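# Insert the loose short pin into the empty block hole

## Task

Take the short pin lying free on the table (the one not already sitting in a block) and push it into the block hole that is still empty, as far as it will go, then release it. It counts only if the pin stays seated on its own once the robot lets go. The robot must hold no other loose object at the end, or the result is zero. The blocks are free-standing: the block containing that hole must finish upright, within about a finger's width of its starting spot and turned roughly as before, or the task fails. Finish by opening the gripper and moving the arm away.

## Robot and tools

Robot: two arms, left_arm and right_arm, each ending in a two-finger gripper. Occasionally a held part may be tugged or a loose object nudged by an outside disturbance. Knocking anything off the table is a failure.

World frame (used in all reported poses): origin on the table surface midway between the arms, +x out over the table, +z up, left_arm on the +y side. The arm names do not correspond to image left or right. Reported hand positions are in metres, orientation as quaternion wxyz, velocities in m/s and rad/s; printed positions can be somewhat wrong, especially when an arm reaches far. Mounting plates and the rear metal frame are fixed obstacles.

Gripper axes: fingers point along the gripper's +z, and open/close along its y. The reported end_effector_position sits between the pads about 2 cm behind the fingertips; closing pushes the tips roughly 10 mm further along +z.

The 14-number row (shared by execute_actions and move): one flat list covering both arms, always all 14 values even when one arm is idle. Order: left_arm dx, dy, dz, rx, ry, rz, opening, then right_arm dx, dy, dz, rx, ry, rz, opening. Each value lies in [-1, 1]. dx..rz are an offset, not a pose: a displacement expressed in that gripper's own axes, relative to its measured pose at the start of the action (for the first action of a call, the pose in the most recent result for this scene). A value of 1.0 equals 0.6 m of translation or 180 degrees of rotation; rx, ry, rz form a single rotation vector. Opening is absolute, not an offset: +1 fully open (0.084 m), -1 closed.

execute_actions(actions): a list of actions. Each action is a list of 1 to 15 rows, each row lasting one 1/30 s control step; if fewer than 15 rows are given, the last row is repeated to fill 15 steps. Every row in an action is measured from that action's start pose, not from the preceding row. An empty list just returns the current state and images. Each action takes 0.5 s.

move(target, speed, blocking): target is one 14-number row as above, offsets from the pose shown in the latest result for this scene. The gripper follows a straight line to it; both arms finish together; duration 0.5 to 10 s, cut off at 10 s. Rotation takes the shorter way. speed is top path speed in m/s, 0.002 to 0.5 (default 0.25); rotation limited to twice that in rad/s. Paths do not avoid obstacles or the other arm, grippers may lag, drift, or overshoot speed near full arm extension. Faster contact and targets set deeper past contact push harder. The opening is sent at the move's start. With blocking=false you get a result after 0.5 s while motion continues; execute_actions and further moves are refused until a result shows it ended, so use wait or stop. The move result adds a "move:" line with the ending (done, off_target, moving, held, fault) and limits that acted, plus each gripper's distance from its target. limits=paced: the sent pose was clipped; limits=held: a check blocked some steps, after which the arm may suddenly go faster than speed.

wait(seconds): 0 to 10; lets time run with each arm holding its last command; returns early if a running move ends. stop(): brakes a running move (needs braking room; fingers keep moving). zoom_image(camera, region): camera is cam_high, cam_low, cam_left_wrist or cam_right_wrist; region [x0, y0, x1, y1] in image pixels from the top-left, at most 504 by 504. finished_scene(scene): ends the scene irreversibly; call only once the pin is seated, released, and the arm is clear.

Control behaviour: each step the command is clipped to within 70 mm and 16 degrees of the measured pose, so large offsets need several actions; position wins over orientation when both can't be met. "Hand target" lines show where each gripper is currently being driven. "pose unreachable" means a clearance check altered or blocked that arm's command. HELD in step readings marks steps where an arm was held back. For an arm that should stay still, send the offset back to its desired pose in the first call of a reply and zeros afterwards, always with its intended opening.

Gripping: grip_measured is the actual finger opening on the command scale. To keep hold, command an opening clearly below grip_measured; the larger the gap, the stronger the squeeze (about 24 N per pad limit). Fast closing can squeeze too hard.

Cameras: cam_high, cam_low, cam_left_wrist, cam_right_wrist, each 504x504, returned in that order; calibration lines give intrinsics and world-to-camera transforms, which may be slightly off.

Avoid: arms colliding or pressing each other, torque faults (the arm backs off, freezes 10 s, drops the rest of the call), motor overheating from long holding (MOTOR HOT warning at 65 °C, brake fault at 80 °C), dropping or slamming parts, shoving the target block out of place or tipping it, and pressing hard when the pin bottoms out. The robot keeps executing its last command while you think.

Each tool is called after "Request:" as name([rows], argument=value, ...), one row to a line, values as JSON.

## Session

I'll start by looking at the current state of the scene.

Request:
execute_actions(actions=[])

Scene clock: 0.00 s.
left_arm: end_effector_position=(+0.1920, -0.1076, +0.1547) grip_measured=+1.00 end_effector_quat_wxyz=(-0.356, -0.036, +0.905, -0.230) end_effector_velocity=(+0.000, +0.000, -0.000) end_effector_angular_velocity=(-0.000, -0.000, -0.000) | right_arm: end_effector_position=(+0.8984, -0.1914, +0.2386) grip_measured=+1.00 end_effector_quat_wxyz=(-0.678, +0.414, -0.602, -0.081) end_effector_velocity=(+0.000, -0.000, +0.000) end_effector_angular_velocity=(+0.001, -0.000, -0.001)
Joint positions: left_arm=[-0.712  1.497 -1.697  0.27   0.62  -4.243  0.084] | right_arm=[ 0.203  0.787 -2.046  1.706  0.452 -0.195  0.084]
Joint velocities: left_arm=[ 0.    -0.     0.     0.001 -0.     0.    -0.   ] | right_arm=[ 0.     0.    -0.001  0.001 -0.     0.    -0.   ]
Motor temperatures (°C, as the motors report them): left_arm=[28 30 35 34 34 36] | right_arm=[31 30 39 37 29 36]
Hand target (left_arm): +0.192, -0.108, +0.155; -0.356, -0.036, +0.905, -0.230
Hand target (right_arm): +0.898, -0.191, +0.239; +0.678, -0.414, +0.602, +0.081

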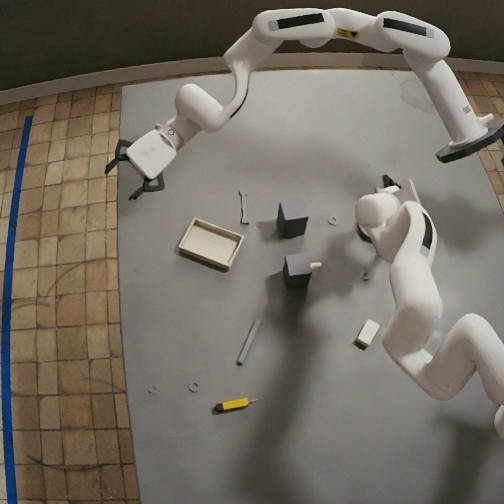

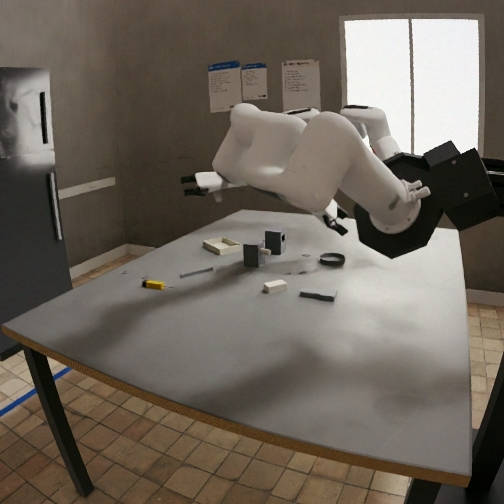

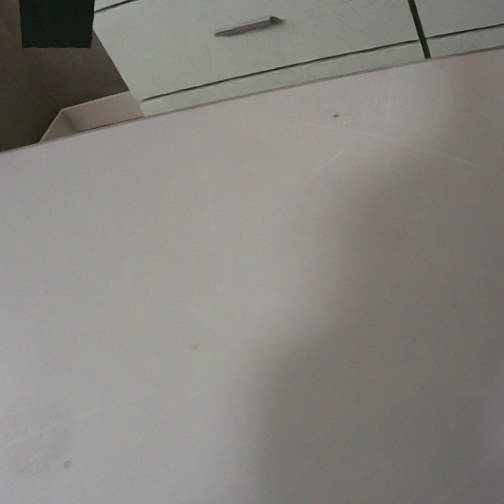

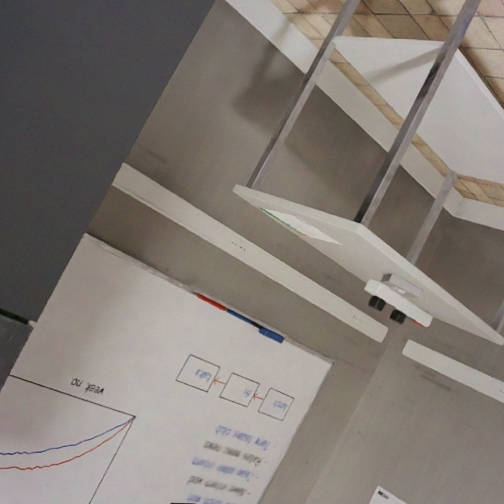

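Request:
zoom_image(camera="cam_high", region=[160, 160, 420, 420])

Request:
zoom_image(camera="cam_low", region=[130, 200, 370, 320])

Region (160, 160, 420, 420) of cam_high's 504x504 image, scaled by 1.938, with more detail than that image has.

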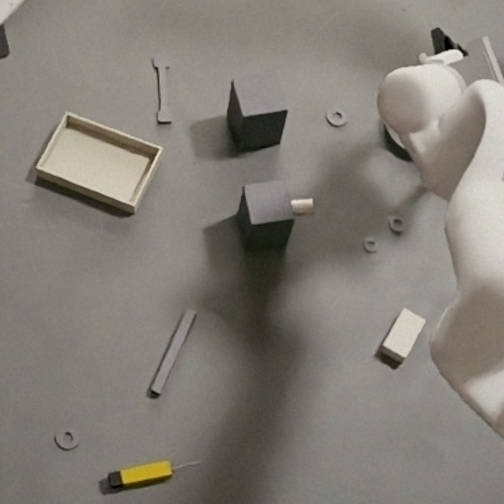

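Region (130, 200, 370, 320) of cam_low's 504x504 image, scaled by 2.100, with more detail than that image has.

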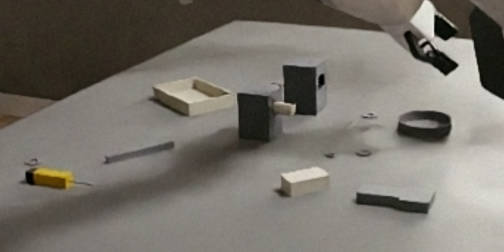

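Request:
zoom_image(camera="cam_low", region=[230, 220, 310, 280])

Request:
zoom_image(camera="cam_low", region=[250, 260, 350, 320])

Request:
zoom_image(camera="cam_high", region=[260, 185, 360, 305])

Request:
zoom_image(camera="cam_high", region=[330, 300, 410, 380])

Region (230, 220, 310, 280) of cam_low's 504x504 image, scaled by 6.300, with more detail than that image has; it fills the top 378 rows of this view, and the rest is white.

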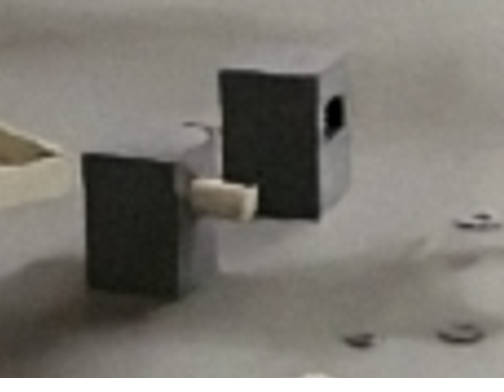

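Region (250, 260, 350, 320) of cam_low's 504x504 image, scaled by 5.040, with more detail than that image has; it fills the top 302 rows of this view, and the rest is white.

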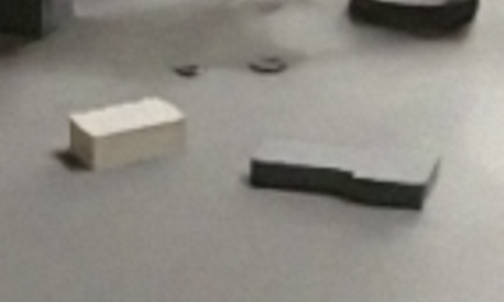

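Region (260, 185, 360, 305) of cam_high's 504x504 image, scaled by 4.200, with more detail than that image has.

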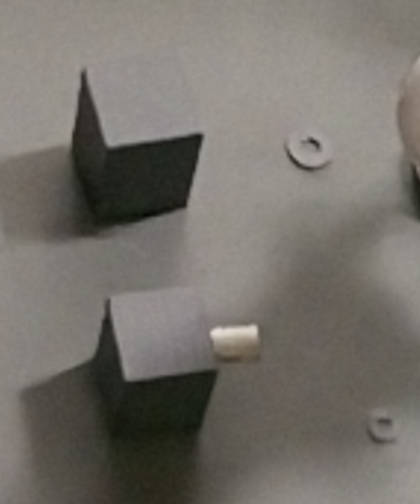

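Region (330, 300, 410, 380) of cam_high's 504x504 image, scaled by 6.300, with more detail than that image has.

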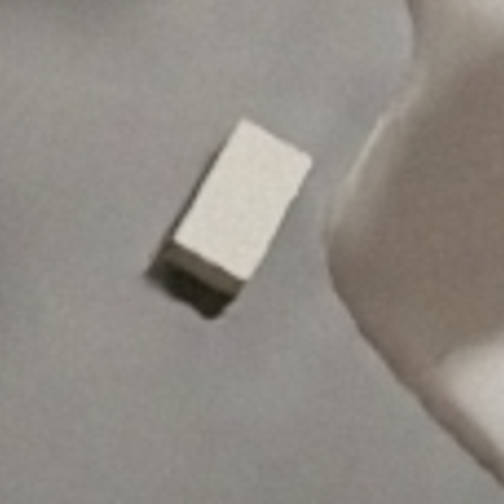

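Request:
zoom_image(camera="cam_low", region=[255, 222, 295, 262])

Request:
zoom_image(camera="cam_high", region=[340, 160, 440, 260])

Request:
zoom_image(camera="cam_high", region=[90, 110, 210, 230])

Region (255, 222, 295, 262) of cam_low's 504x504 image, scaled by 12.600, with more detail than that image has.

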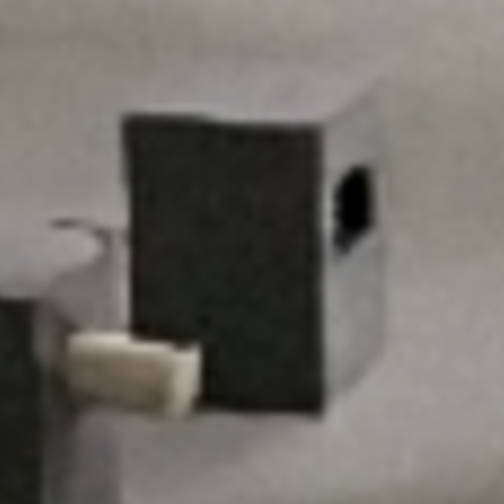

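Region (340, 160, 440, 260) of cam_high's 504x504 image, scaled by 5.040, with more detail than that image has.

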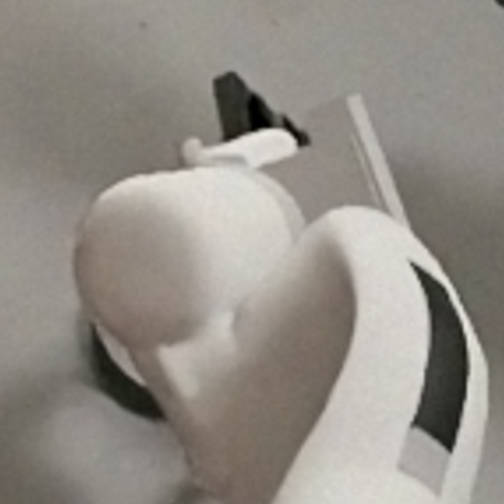

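Region (90, 110, 210, 230) of cam_high's 504x504 image, scaled by 4.200, with more detail than that image has.

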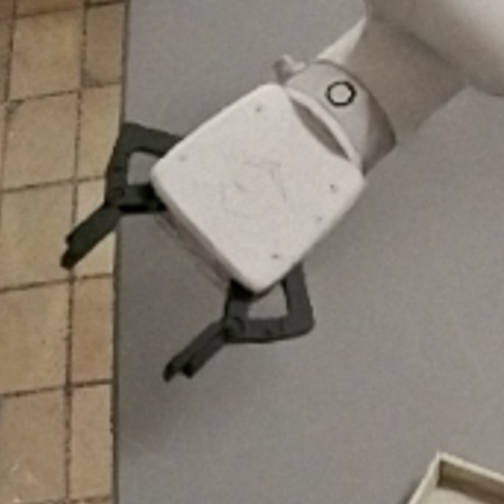

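Request:
move(target=[-0.1372, 0.3034, -0.3143, -0.2687, -0.1232, 0.3603, 1, -0.1462, 0.3618, -0.1155, -0.3168, 0.0884, 0.1815, 1], speed=0.4)

Scene clock: 122.30 s.
left_arm: end_effector_position=(+0.3295, +0.1304, +0.1495) grip_measured=+1.00 end_effector_quat_wxyz=(+0.001, +0.536, +0.844, +0.001) end_effector_velocity=(+0.000, +0.000, +0.000) end_effector_angular_velocity=(-0.000, -0.001, +0.000) | right_arm: end_effector_position=(+0.6910, -0.0637, +0.2195) grip_measured=+1.00 end_effector_quat_wxyz=(-0.267, +0.511, -0.663, -0.478) end_effector_velocity=(-0.002, +0.001, -0.001) end_effector_angular_velocity=(+0.000, +0.005, +0.005)
Joint positions: left_arm=[-0.728  0.914 -1.123  1.329  1.062 -3.799  0.084] | right_arm=[ 0.267  0.673 -1.723  0.291  0.797  1.626  0.084]
Joint velocities: left_arm=[ 0.    -0.001  0.001  0.001  0.    -0.001  0.   ] | right_arm=[-0.     0.001  0.002 -0.001  0.004  0.002  0.   ]
Motor temperatures (°C, as the motors report them): left_arm=[30 31 36 34 35 36] | right_arm=[32 31 40 37 30 36]
Hand target (left_arm): +0.330, +0.131, +0.150; +0.001, +0.536, +0.844, +0.001
Hand target (right_arm): +0.691, -0.063, +0.219; +0.266, -0.511, +0.663, +0.478
Off the commanded pose (left_arm): 0.001 m, 0 deg.
Off the commanded pose (right_arm): 0.001 m, 0 deg.
move: done
camera_calibration (this result's frames):
cam_left_wrist: T_world_to_cam=[[0.900277, 0.435235, 0.00853096, -0.323416], [0.435314, -0.900181, -0.0132338, 0.045268], [0.00191962, 0.0156277, -0.999876, 0.276824], [0, 0, 0, 1]] pos_world=[0.270926, 0.177185, 0.280147]
cam_right_wrist: T_world_to_cam=[[-0.935916, 0.00342191, 0.352205, 0.60073], [0.320202, 0.424843, 0.846746, -0.310826], [-0.146734, 0.905261, -0.398713, 0.380657], [0, 0, 0, 1]] pos_world=[0.717615, -0.214597, 0.203383]

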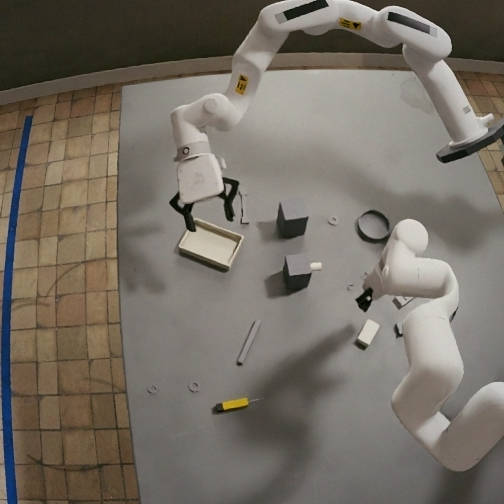

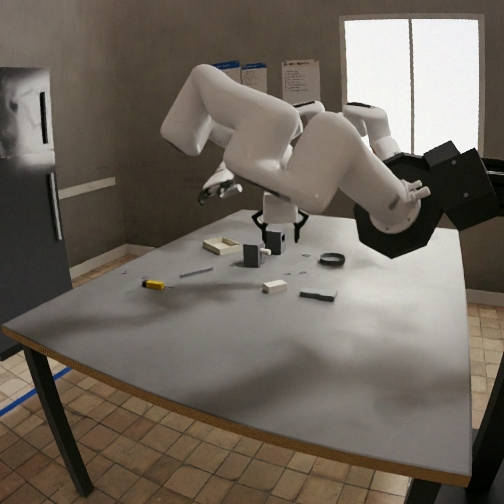

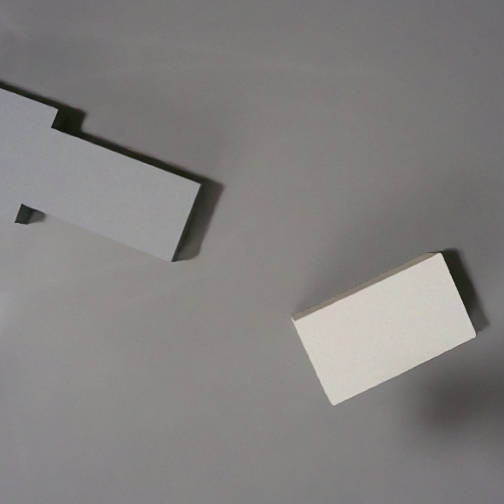

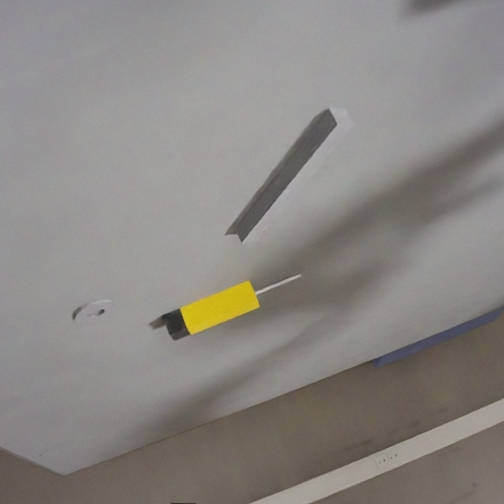

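Request:
zoom_image(camera="cam_left_wrist", region=[280, 216, 504, 440])

Region (280, 216, 504, 440) of cam_left_wrist's 504x504 image, scaled by 2.250, with more detail than that image has.

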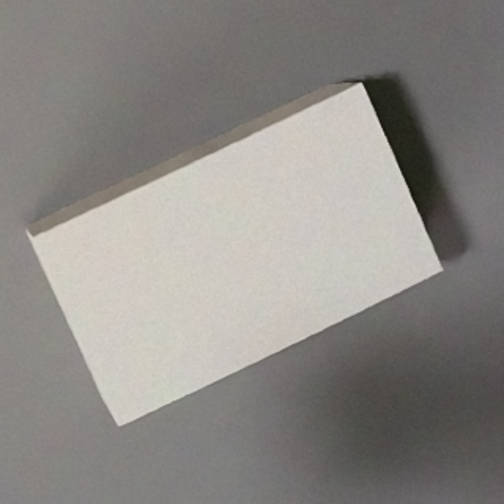

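Request:
move(target=[0.006, -0.0983, 0.0782, -0.1251, 0.1978, 0.3438, 0.45, 0.2147, 0.1692, -0.0572, 0.2236, 0.361, 0.4457, 1], speed=0.4)

Scene clock: 189.87 s.
left_arm: end_effector_position=(+0.2756, +0.1085, +0.1032) grip_measured=+0.44 end_effector_quat_wxyz=(-0.145, +0.849, +0.401, +0.311) end_effector_velocity=(-0.003, +0.000, -0.001) end_effector_angular_velocity=(+0.003, +0.001, -0.007) | right_arm: end_effector_position=(+0.5587, -0.1480, +0.1614) grip_measured=+1.00 end_effector_quat_wxyz=(-0.300, -0.044, +0.953, -0.016) end_effector_velocity=(-0.000, +0.000, +0.000) end_effector_angular_velocity=(-0.001, +0.001, -0.001)
Joint positions: left_arm=[-0.924  1.59  -1.588  1.404  1.707 -2.945  0.063] | right_arm=[ 0.449  0.865 -1.916 -0.719  1.637  3.873  0.084]
Joint velocities: left_arm=[-0.001  0.004  0.003  0.001 -0.     0.001  0.   ] | right_arm=[ 0.     0.002 -0.003  0.001  0.002  0.001 -0.   ]
Motor temperatures (°C, as the motors report them): left_arm=[30 31 36 34 35 36] | right_arm=[33 31 40 37 30 36]
Hand target (left_arm): +0.275, +0.109, +0.103; -0.145, +0.849, +0.401, +0.311
Hand target (right_arm): +0.558, -0.148, +0.161; -0.300, -0.044, +0.953, -0.016
Off the commanded pose (left_arm): 0.001 m, 0 deg.
Off the commanded pose (right_arm): 0.001 m, 0 deg.
move: done
camera_calibration (this result's frames):
cam_left_wrist: T_world_to_cam=[[0.775303, -0.6314, 0.0154661, -0.115494], [-0.469332, -0.592339, -0.654875, 0.33053], [0.422649, 0.500468, -0.755579, 0.0372417], [0, 0, 0, 1]] pos_world=[0.228931, 0.104225, 0.246381]
cam_right_wrist: T_world_to_cam=[[-0.0995852, 0.994919, 0.0148001, 0.23162], [0.813538, 0.0899762, -0.574509, -0.279187], [-0.572922, -0.0451722, -0.818364, 0.579576], [0, 0, 0, 1]] pos_world=[0.582246, -0.179143, 0.310481]

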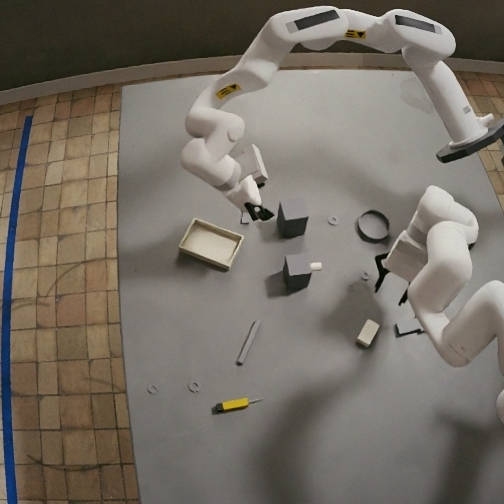

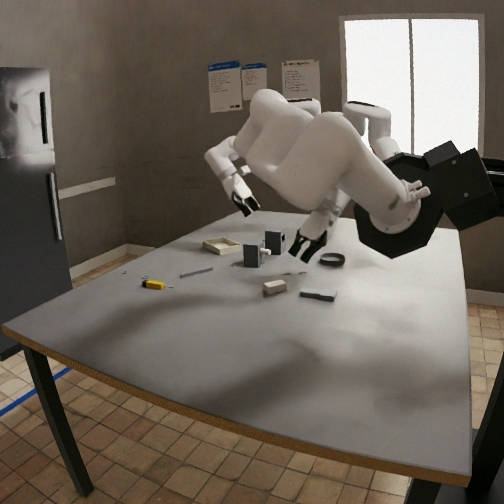

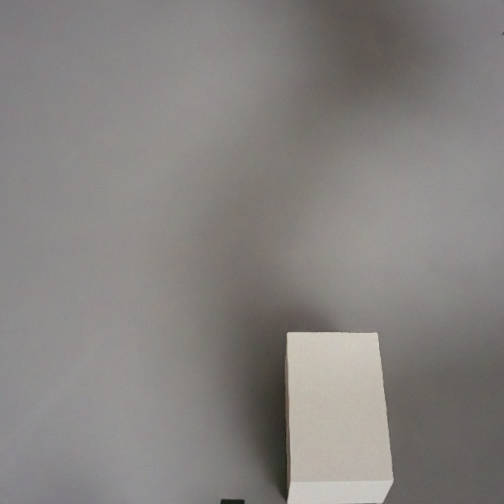

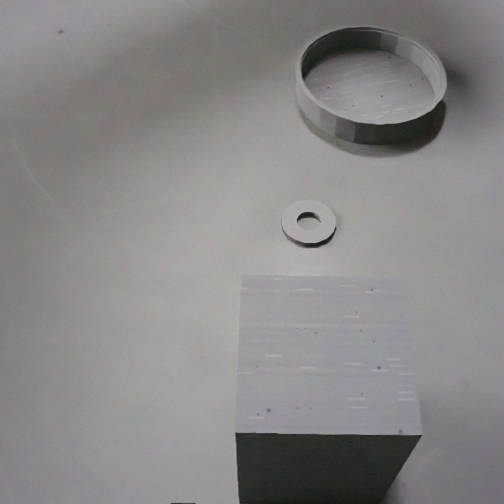

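Request:
zoom_image(camera="cam_left_wrist", region=[210, 304, 410, 504])

Request:
zoom_image(camera="cam_right_wrist", region=[200, 252, 452, 504])

Region (210, 304, 410, 504) of cam_left_wrist's 504x504 image, scaled by 2.520, with more detail than that image has.

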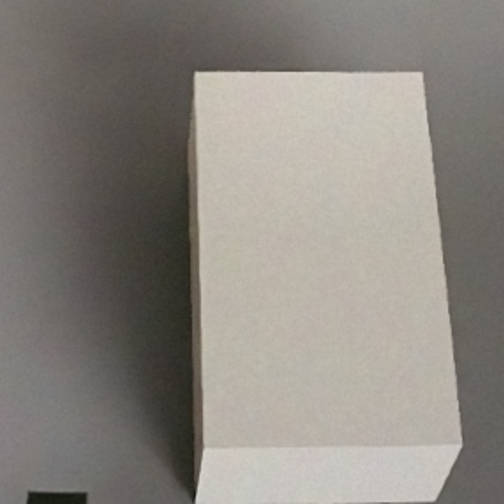

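Region (200, 252, 452, 504) of cam_right_wrist's 504x504 image, scaled by 2.000, with more detail than that image has.

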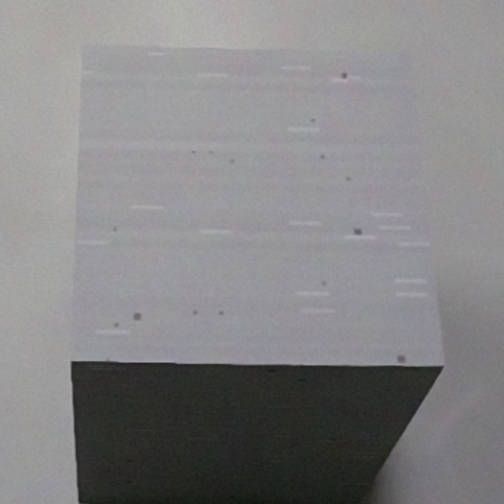

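Request:
move(target=[0.0024, -0.0006, 0.1638, 0, 0, 0, 0.45, 0.024, -0.006, 0.211, -0.0029, 0, 0.0041, 1], speed=0.13)

Scene clock: 285.97 s.
left_arm: end_effector_position=(+0.3166, +0.1579, +0.0289) grip_measured=+0.44 end_effector_quat_wxyz=(-0.145, +0.849, +0.401, +0.311) end_effector_velocity=(+0.000, +0.001, -0.001) end_effector_angular_velocity=(+0.001, +0.001, +0.003) | right_arm: end_effector_position=(+0.4757, -0.1591, +0.0661) grip_measured=+1.00 end_effector_quat_wxyz=(-0.299, -0.037, +0.953, -0.013) end_effector_velocity=(-0.005, -0.000, -0.002) end_effector_angular_velocity=(-0.003, +0.009, +0.005)
Joint positions: left_arm=[-0.653  1.535 -1.52   1.673  1.709 -2.959  0.063] | right_arm=[ 0.288  0.771 -1.531 -0.823  1.332  3.997  0.084]
Joint velocities: left_arm=[ 0.003 -0.001 -0.    -0.     0.001 -0.     0.   ] | right_arm=[-0.004  0.003  0.005  0.     0.002  0.    -0.   ]
Motor temperatures (°C, as the motors report them): left_arm=[30 31 36 34 34 36] | right_arm=[33 31 40 37 30 36]
Hand target (left_arm): +0.317, +0.158, +0.029; -0.145, +0.849, +0.401, +0.311
Hand target (right_arm): +0.475, -0.159, +0.066; -0.300, -0.037, +0.953, -0.013
Off the commanded pose (left_arm): 0.000 m, 0 deg.
Off the commanded pose (right_arm): 0.001 m, 0 deg.
move: done
camera_calibration (this result's frames):
cam_left_wrist: T_world_to_cam=[[0.775063, -0.631689, 0.0157198, -0.114764], [-0.469298, -0.592116, -0.655101, 0.33038], [0.423128, 0.500367, -0.755377, -0.0611218], [0, 0, 0, 1]] pos_world=[0.269858, 0.153711, 0.172066]
cam_right_wrist: T_world_to_cam=[[-0.0838981, 0.996346, 0.0159877, 0.22849], [0.815481, 0.0778712, -0.573521, -0.268341], [-0.572671, -0.0350797, -0.819035, 0.455027], [0, 0, 0, 1]] pos_world=[0.498577, -0.190797, 0.21513]

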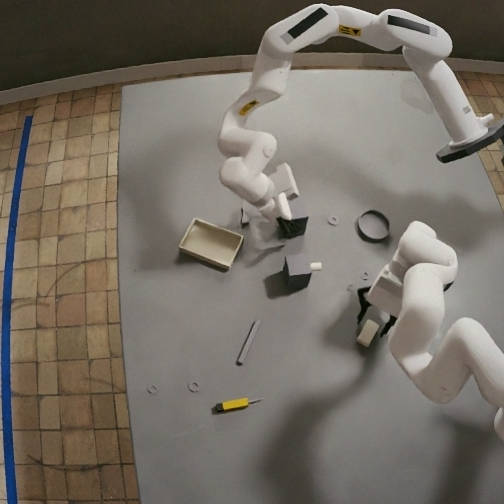

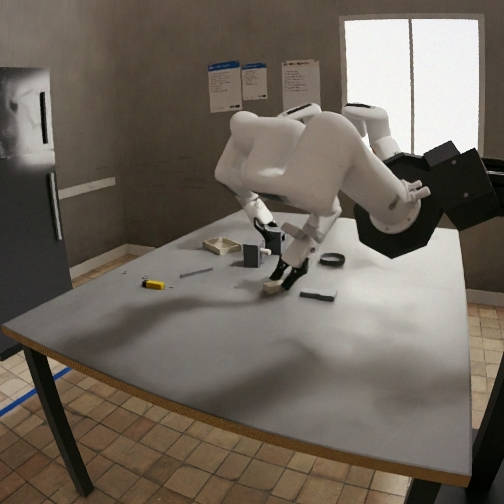

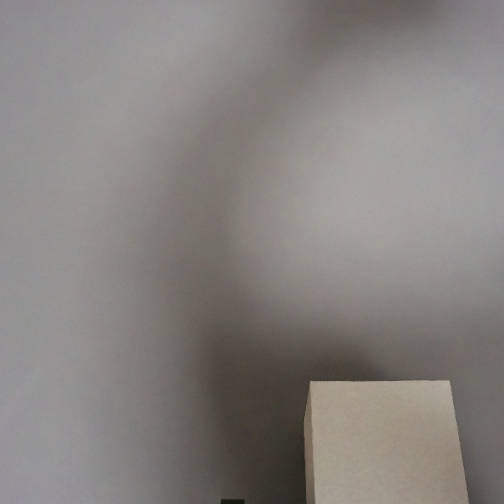

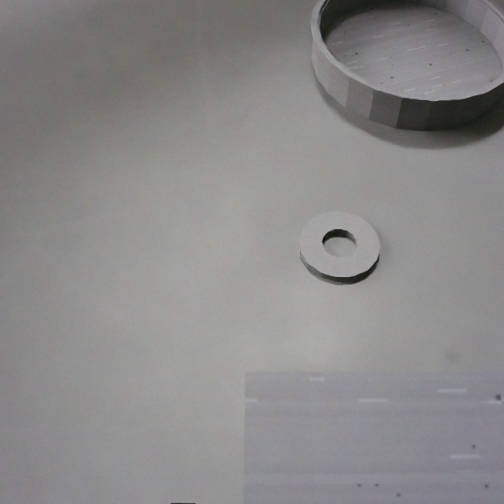

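Request:
zoom_image(camera="cam_low", region=[240, 210, 330, 300])

Request:
zoom_image(camera="cam_high", region=[340, 280, 420, 360])

Request:
zoom_image(camera="cam_high", region=[240, 160, 340, 260])

Region (240, 210, 330, 300) of cam_low's 504x504 image, scaled by 5.600, with more detail than that image has.

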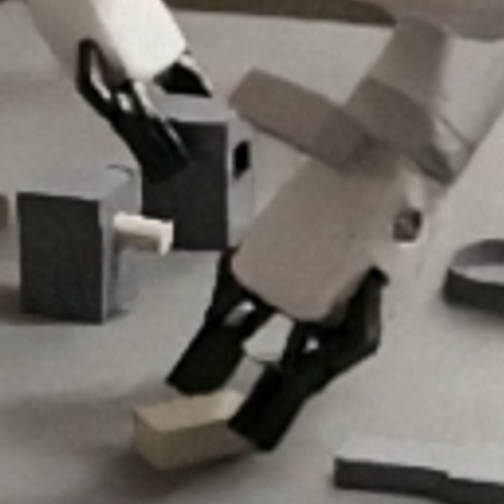

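Region (340, 280, 420, 360) of cam_high's 504x504 image, scaled by 6.300, with more detail than that image has.

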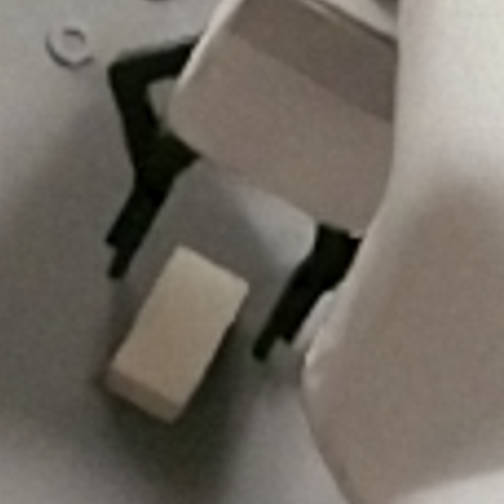

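Region (240, 160, 340, 260) of cam_high's 504x504 image, scaled by 5.040, with more detail than that image has.

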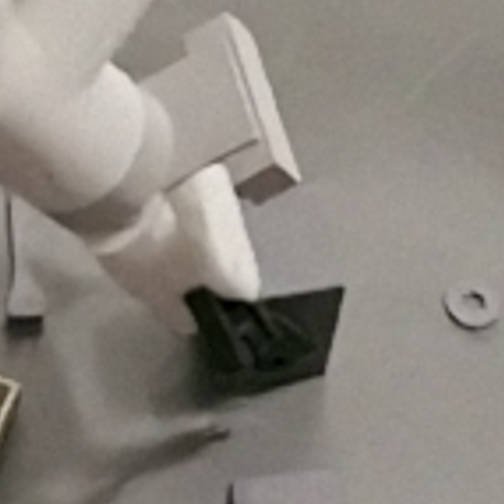

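Request:
zoom_image(camera="cam_left_wrist", region=[290, 336, 480, 504])

Request:
zoom_image(camera="cam_right_wrist", region=[160, 340, 504, 504])

Region (290, 336, 480, 504) of cam_left_wrist's 504x504 image, scaled by 2.653, with more detail than that image has; it fills the top 446 rows of this view, and the rest is white.

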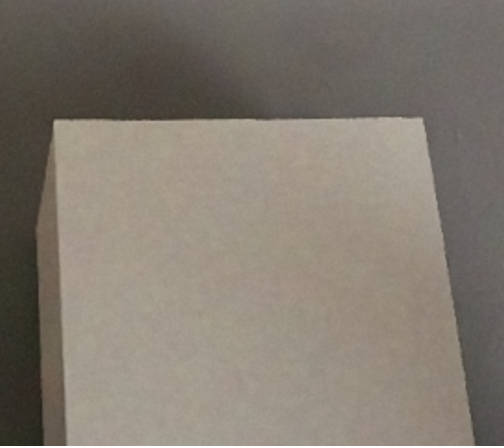

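Region (160, 340, 504, 504) of cam_right_wrist's 504x504 image, scaled by 1.465, with more detail than that image has; it fills the top 240 rows of this view, and the rest is white.

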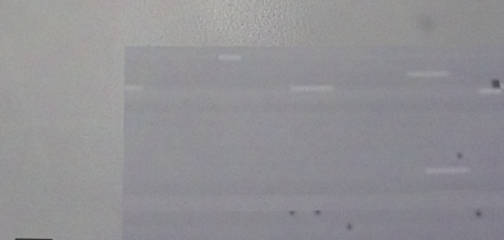

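Request:
execute_actions([
  [[-0.0007,0.0001,-0.0002,0,0,0,0.42,0,-0.0003,-0.0008,0,0,0,0.97],[-0.0014,0.0002,-0.0003,0,0,0,0.385,0,-0.0006,-0.0017,0,0,0,0.94],[-0.0021,0.0003,-0.0005,0,0,0,0.35,0,-0.0009,-0.0025,0,0,0,0.91],[-0.0028,0.0004,-0.0007,0,0,0,0.315,0,-0.0012,-0.0034,0,0,0,0.88],[-0.0035,0.0005,-0.0008,0,0,0,0.28,0,-0.0016,-0.0042,0,0,0,0.85],[-0.0042,0.0006,-0.001,0,0,0,0.25,0,-0.0019,-0.005,0,0,0,0.82],[-0.0049,0.0007,-0.0012,0,0,0,0.215,0,-0.0022,-0.0059,0,0,0,0.79],[-0.0055,0.0008,-0.0013,0,0,0,0.18,0,-0.0025,-0.0067,0,0,0,0.76],[-0.0055,0.0008,-0.0013,0,0,0,0.15,0,-0.0025,-0.0067,0,0,0,0.73],[-0.0055,0.0008,-0.0013,0,0,0,0.115,0,-0.0025,-0.0067,0,0,0,0.70],[-0.0055,0.0008,-0.0013,0,0,0,0.08,0,-0.0025,-0.0067,0,0,0,0.67],[-0.0055,0.0008,-0.0013,0,0,0,0.05,0,-0.0025,-0.0067,0,0,0,0.64],[-0.0055,0.0008,-0.0013,0,0,0,0.015,0,-0.0025,-0.0067,0,0,0,0.61],[-0.0055,0.0008,-0.0013,0,0,0,-0.02,0,-0.0025,-0.0067,0,0,0,0.585],[-0.0055,0.0008,-0.0013,0,0,0,-0.05,0,-0.0025,-0.0067,0,0,0,0.56]],
  [[0,0,0,0,0,0,-0.07,0,0,0,0,0,0,0.54],[0,0,0,0,0,0,-0.09,0,0,0,0,0,0,0.52],[0,0,0,0,0,0,-0.11,0,0,0,0,0,0,0.50],[0,0,0,0,0,0,-0.13,0,0,0,0,0,0,0.48],[0,0,0,0,0,0,-0.15,0,0,0,0,0,0,0.46],[0,0,0,0,0,0,-0.17,0,0,0,0,0,0,0.44],[0,0,0,0,0,0,-0.19,0,0,0,0,0,0,0.42],[0,0,0,0,0,0,-0.21,0,0,0,0,0,0,0.40],[0,0,0,0,0,0,-0.23,0,0,0,0,0,0,0.38],[0,0,0,0,0,0,-0.26,0,0,0,0,0,0,0.35],[0,0,0,0,0,0,-0.29,0,0,0,0,0,0,0.32],[0,0,0,0,0,0,-0.32,0,0,0,0,0,0,0.29],[0,0,0,0,0,0,-0.36,0,0,0,0,0,0,0.25],[0,0,0,0,0,0,-0.40,0,0,0,0,0,0,0.21],[0,0,0,0,0,0,-0.45,0,0,0,0,0,0,0.15]],
])

Scene clock: 345.30 s.
left_arm: end_effector_position=(+0.3150, +0.1553, +0.0274) grip_measured=-0.22 end_effector_quat_wxyz=(-0.145, +0.849, +0.401, +0.311) end_effector_velocity=(-0.001, +0.000, -0.000) end_effector_angular_velocity=(+0.001, +0.001, +0.000) | right_arm: end_effector_position=(+0.4785, -0.1615, +0.0694) grip_measured=+0.42 end_effector_quat_wxyz=(-0.299, -0.036, +0.953, -0.014) end_effector_velocity=(-0.001, +0.001, -0.000) end_effector_angular_velocity=(-0.000, +0.000, +0.001)
Joint positions: left_arm=[-0.654  1.547 -1.533  1.672  1.709 -2.958  0.034] | right_arm=[ 0.292  0.764 -1.534 -0.82   1.341  3.993  0.062]
Joint velocities: left_arm=[ 0.    -0.     0.001 -0.001 -0.    -0.001  0.   ] | right_arm=[ 0.001  0.001  0.001 -0.    -0.001  0.001 -0.   ]
Motor temperatures (°C, as the motors report them): left_arm=[30 31 35 34 34 36] | right_arm=[33 31 39 37 30 36]
Hand target (left_arm): +0.315, +0.155, +0.027; -0.145, +0.849, +0.401, +0.311
Hand target (right_arm): +0.478, -0.160, +0.069; -0.299, -0.037, +0.953, -0.013
Off the commanded pose (left_arm): 0.000 m, 0 deg.
Off the commanded pose (right_arm): 0.001 m, 0 deg.
Step readings (end_effector_position; steps 1 to 15: 1st action; 16 to 30: 2nd action):
0: left_arm (+0.3166, +0.1581, +0.0288) | right_arm (+0.4752, -0.1592, +0.0658)
1: left_arm (+0.3166, +0.1581, +0.0288) | right_arm (+0.4752, -0.1592, +0.0658)
2: left_arm (+0.3166, +0.1580, +0.0288) | right_arm (+0.4753, -0.1592, +0.0659)
4: left_arm (+0.3164, +0.1574, +0.0286) | right_arm (+0.4759, -0.1594, +0.0666)
8: left_arm (+0.3154, +0.1561, +0.0278) | right_arm (+0.4775, -0.1601, +0.0684)
15: left_arm (+0.3150, +0.1553, +0.0274) | right_arm (+0.4781, -0.1605, +0.0694)
16: left_arm (+0.3151, +0.1553, +0.0274) | right_arm (+0.4780, -0.1605, +0.0693)
17: left_arm (+0.3151, +0.1553, +0.0274) | right_arm (+0.4780, -0.1604, +0.0693)
19: left_arm (+0.3151, +0.1553, +0.0274) | right_arm (+0.4780, -0.1605, +0.0693)
23: left_arm (+0.3150, +0.1553, +0.0274) | right_arm (+0.4785, -0.1616, +0.0694)
30: end_effector_position above
camera_calibration (this result's frames):
cam_left_wrist: T_world_to_cam=[[0.775055, -0.631696, 0.015785, -0.115234], [-0.469263, -0.592129, -0.655114, 0.327103], [0.42318, 0.500342, -0.755365, -0.0602867], [0, 0, 0, 1]] pos_world=[0.268323, 0.151058, 0.170571]
cam_right_wrist: T_world_to_cam=[[-0.0831706, 0.996431, 0.0144063, 0.230785], [0.815441, 0.0763594, -0.573781, -0.268729], [-0.572834, -0.0359742, -0.818882, 0.459238], [0, 0, 0, 1]] pos_world=[0.501395, -0.19292, 0.218545]

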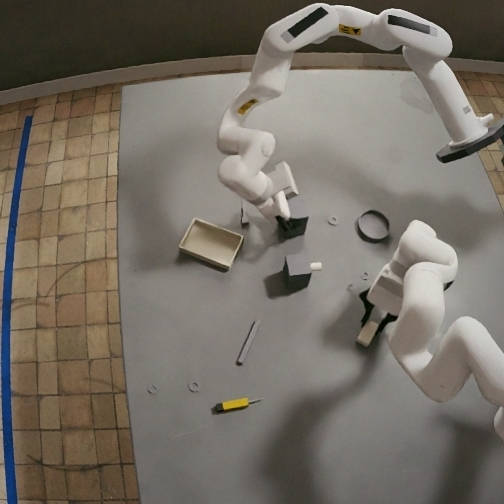

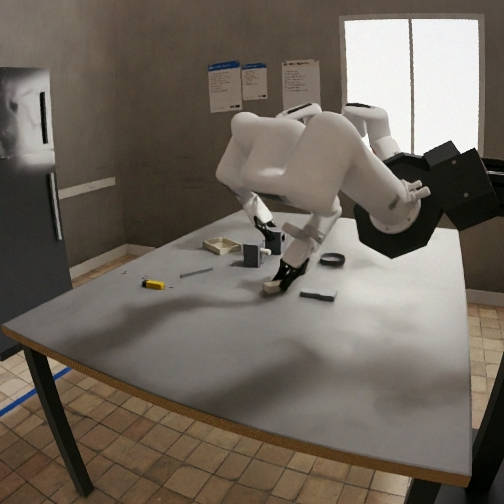

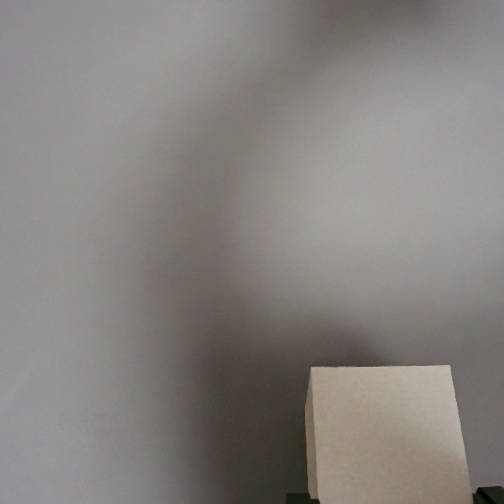

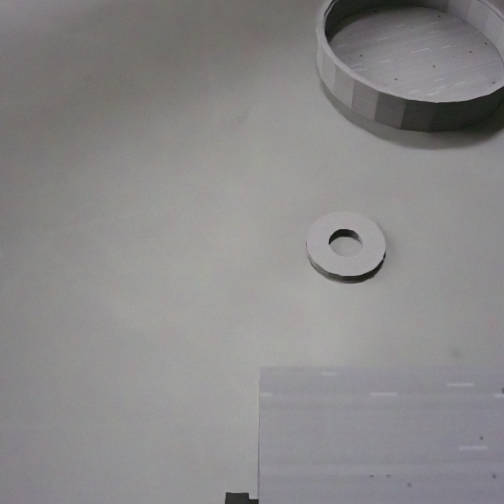

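Request:
move(target=[0.0322, 0.0002, -0.0382, 0, 0, 0, -0.7, 0.0115, 0, -0.0164, 0, 0, 0, -0.3], speed=0.04)

Scene clock: 356.03 s.
left_arm: end_effector_position=(+0.3149, +0.1554, +0.0573) grip_measured=-0.22 end_effector_quat_wxyz=(-0.145, +0.849, +0.401, +0.311) end_effector_velocity=(-0.002, +0.000, -0.001) end_effector_angular_velocity=(+0.000, +0.003, -0.001) | right_arm: end_effector_position=(+0.4785, -0.1615, +0.0814) grip_measured=+0.42 end_effector_quat_wxyz=(-0.299, -0.036, +0.953, -0.014) end_effector_velocity=(+0.001, +0.000, +0.000) end_effector_angular_velocity=(+0.000, -0.002, -0.001)
Joint positions: left_arm=[-0.725  1.493 -1.478  1.601  1.708 -2.958  0.034] | right_arm=[ 0.309  0.743 -1.517 -0.808  1.353  3.998  0.062]
Joint velocities: left_arm=[ 0.001  0.002  0.001 -0.001 -0.001 -0.001 -0.   ] | right_arm=[ 0.     0.    -0.001 -0.    -0.001  0.    -0.   ]
Motor temperatures (°C, as the motors report them): left_arm=[30 31 35 34 34 36] | right_arm=[33 31 39 37 30 36]
Hand target (left_arm): +0.315, +0.155, +0.057; -0.145, +0.849, +0.401, +0.311
Hand target (right_arm): +0.478, -0.162, +0.081; -0.299, -0.036, +0.953, -0.014
Off the commanded pose (left_arm): 0.000 m, 0 deg.
Off the commanded pose (right_arm): 0.000 m, 0 deg.
move: done
camera_calibration (this result's frames):
cam_left_wrist: T_world_to_cam=[[0.774998, -0.631773, 0.0155443, -0.115457], [-0.469483, -0.592033, -0.655044, 0.346722], [0.423042, 0.50036, -0.755431, -0.0376726], [0, 0, 0, 1]] pos_world=[0.268196, 0.151179, 0.200454]
cam_right_wrist: T_world_to_cam=[[-0.0831207, 0.996437, 0.0142804, 0.23064], [0.815442, 0.0762458, -0.573795, -0.261865], [-0.572839, -0.0360494, -0.818875, 0.46895], [0, 0, 0, 1]] pos_world=[0.50134, -0.192947, 0.230461]

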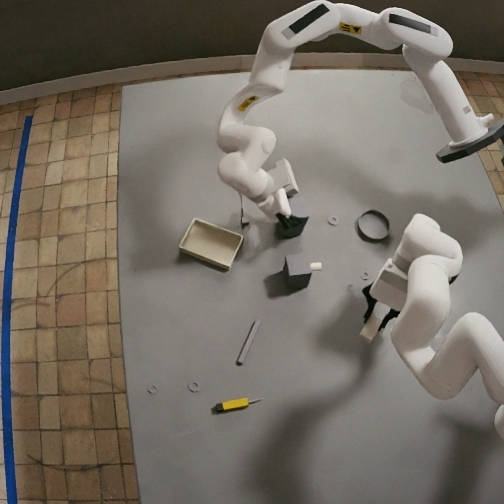

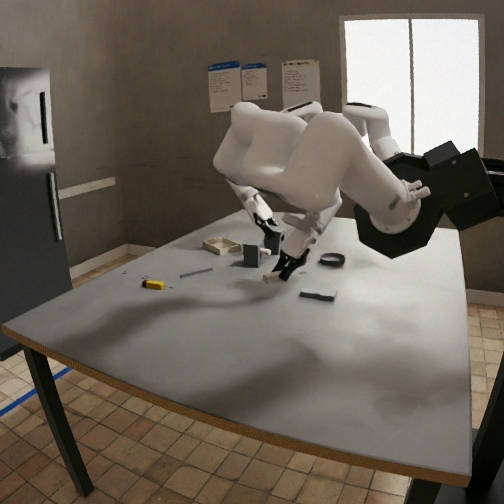

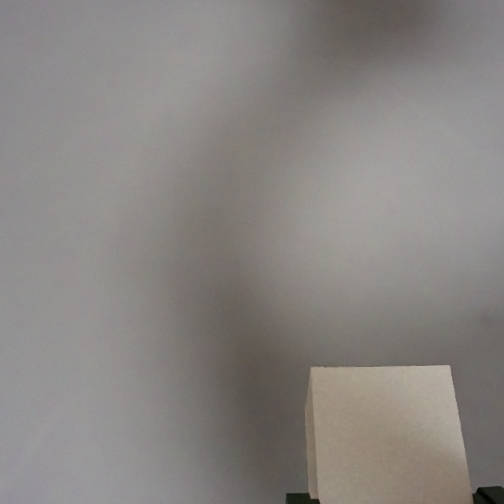

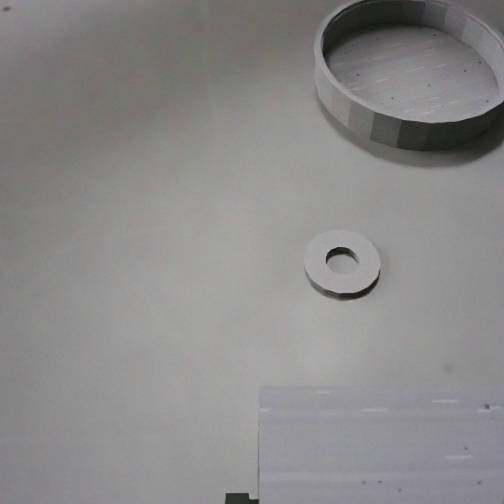

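Request:
zoom_image(camera="cam_low", region=[240, 200, 310, 270])

Request:
zoom_image(camera="cam_high", region=[250, 180, 330, 260])

Region (240, 200, 310, 270) of cam_low's 504x504 image, scaled by 7.200, with more detail than that image has.

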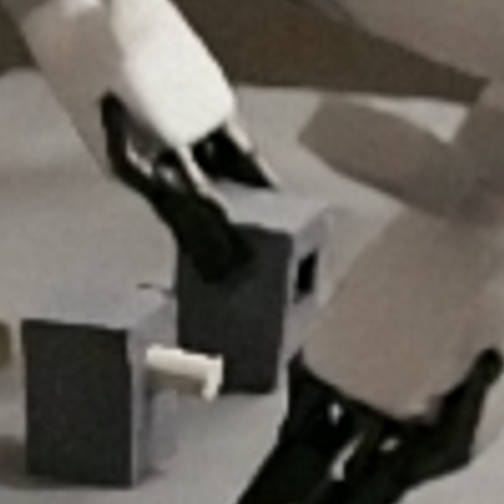

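Region (250, 180, 330, 260) of cam_high's 504x504 image, scaled by 6.300, with more detail than that image has.

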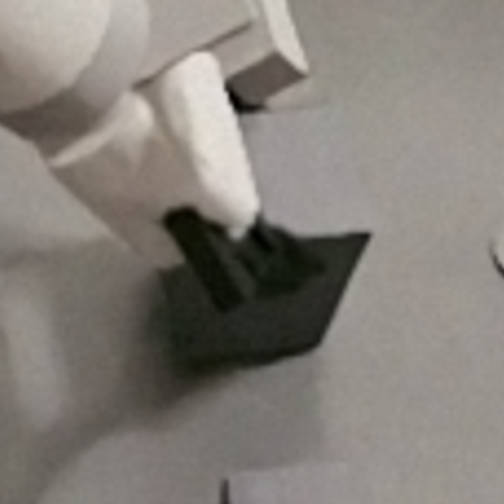

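Request:
move(target=[0, 0, 0, 0, 0, 0, -0.7, -0.0067, 0, 0.0096, 0, 0, 0, -0.3], speed=0.012)

Request:
zoom_image(camera="cam_low", region=[240, 200, 310, 270])

Scene clock: 368.23 s.
left_arm: end_effector_position=(+0.3149, +0.1554, +0.0573) grip_measured=-0.22 end_effector_quat_wxyz=(-0.145, +0.849, +0.401, +0.311) end_effector_velocity=(-0.000, +0.000, -0.000) end_effector_angular_velocity=(+0.001, +0.000, -0.000) | right_arm: end_effector_position=(+0.4788, -0.1615, +0.0745) grip_measured=+0.42 end_effector_quat_wxyz=(-0.299, -0.036, +0.953, -0.014) end_effector_velocity=(-0.003, +0.000, -0.001) end_effector_angular_velocity=(-0.002, +0.005, +0.003)
Joint positions: left_arm=[-0.725  1.493 -1.478  1.601  1.708 -2.958  0.034] | right_arm=[ 0.299  0.755 -1.527 -0.815  1.346  3.995  0.062]
Joint velocities: left_arm=[-0.     0.     0.001 -0.001  0.    -0.     0.   ] | right_arm=[-0.002  0.003  0.002  0.     0.002  0.     0.   ]
Motor temperatures (°C, as the motors report them): left_arm=[30 31 35 34 34 36] | right_arm=[33 31 39 37 30 36]
Hand target (left_arm): +0.315, +0.155, +0.057; -0.145, +0.849, +0.401, +0.311
Hand target (right_arm): +0.478, -0.162, +0.074; -0.299, -0.036, +0.953, -0.014
Off the commanded pose (left_arm): 0.000 m, 0 deg.
Off the commanded pose (right_arm): 0.000 m, 0 deg.
move: done
camera_calibration (this result's frames):
cam_left_wrist: T_world_to_cam=[[0.774998, -0.631773, 0.0155451, -0.115457], [-0.469482, -0.592033, -0.655044, 0.346723], [0.423042, 0.500359, -0.755431, -0.0376725], [0, 0, 0, 1]] pos_world=[0.268196, 0.151179, 0.200454]
cam_right_wrist: T_world_to_cam=[[-0.082641, 0.996474, 0.0144753, 0.23054], [0.815813, 0.0759862, -0.573302, -0.266316], [-0.572381, -0.0355691, -0.819216, 0.46345], [0, 0, 0, 1]] pos_world=[0.501586, -0.193007, 0.223649]

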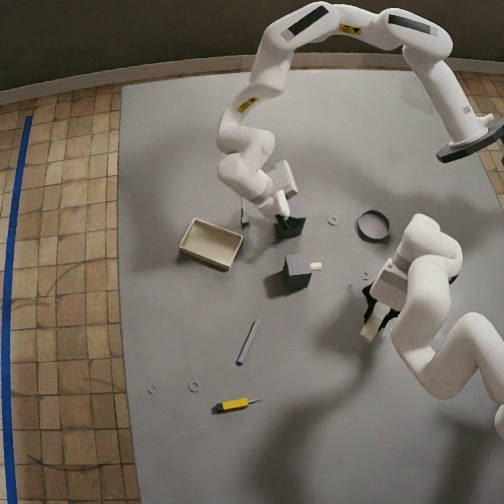

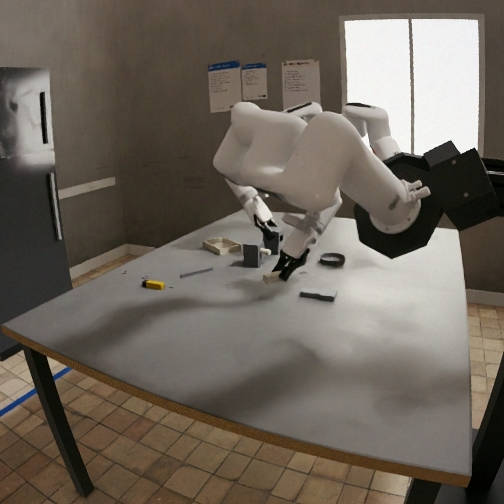

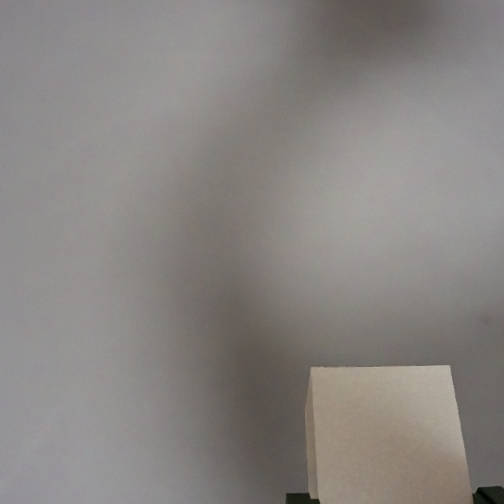

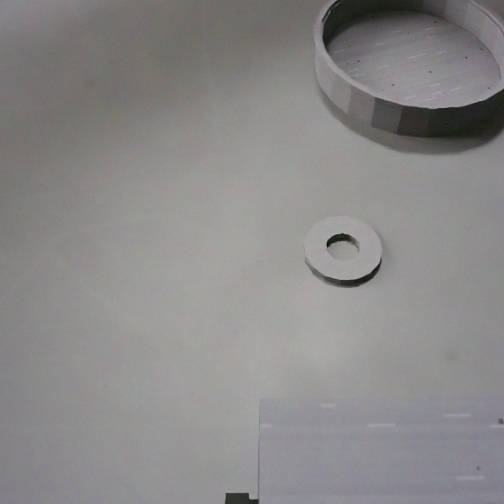

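Region (240, 200, 310, 270) of cam_low's 504x504 image, scaled by 7.200, with more detail than that image has.

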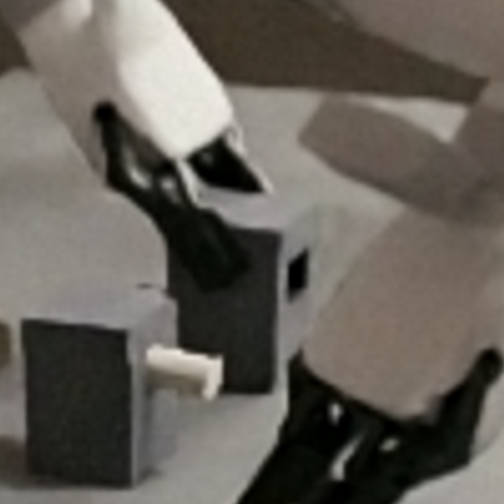

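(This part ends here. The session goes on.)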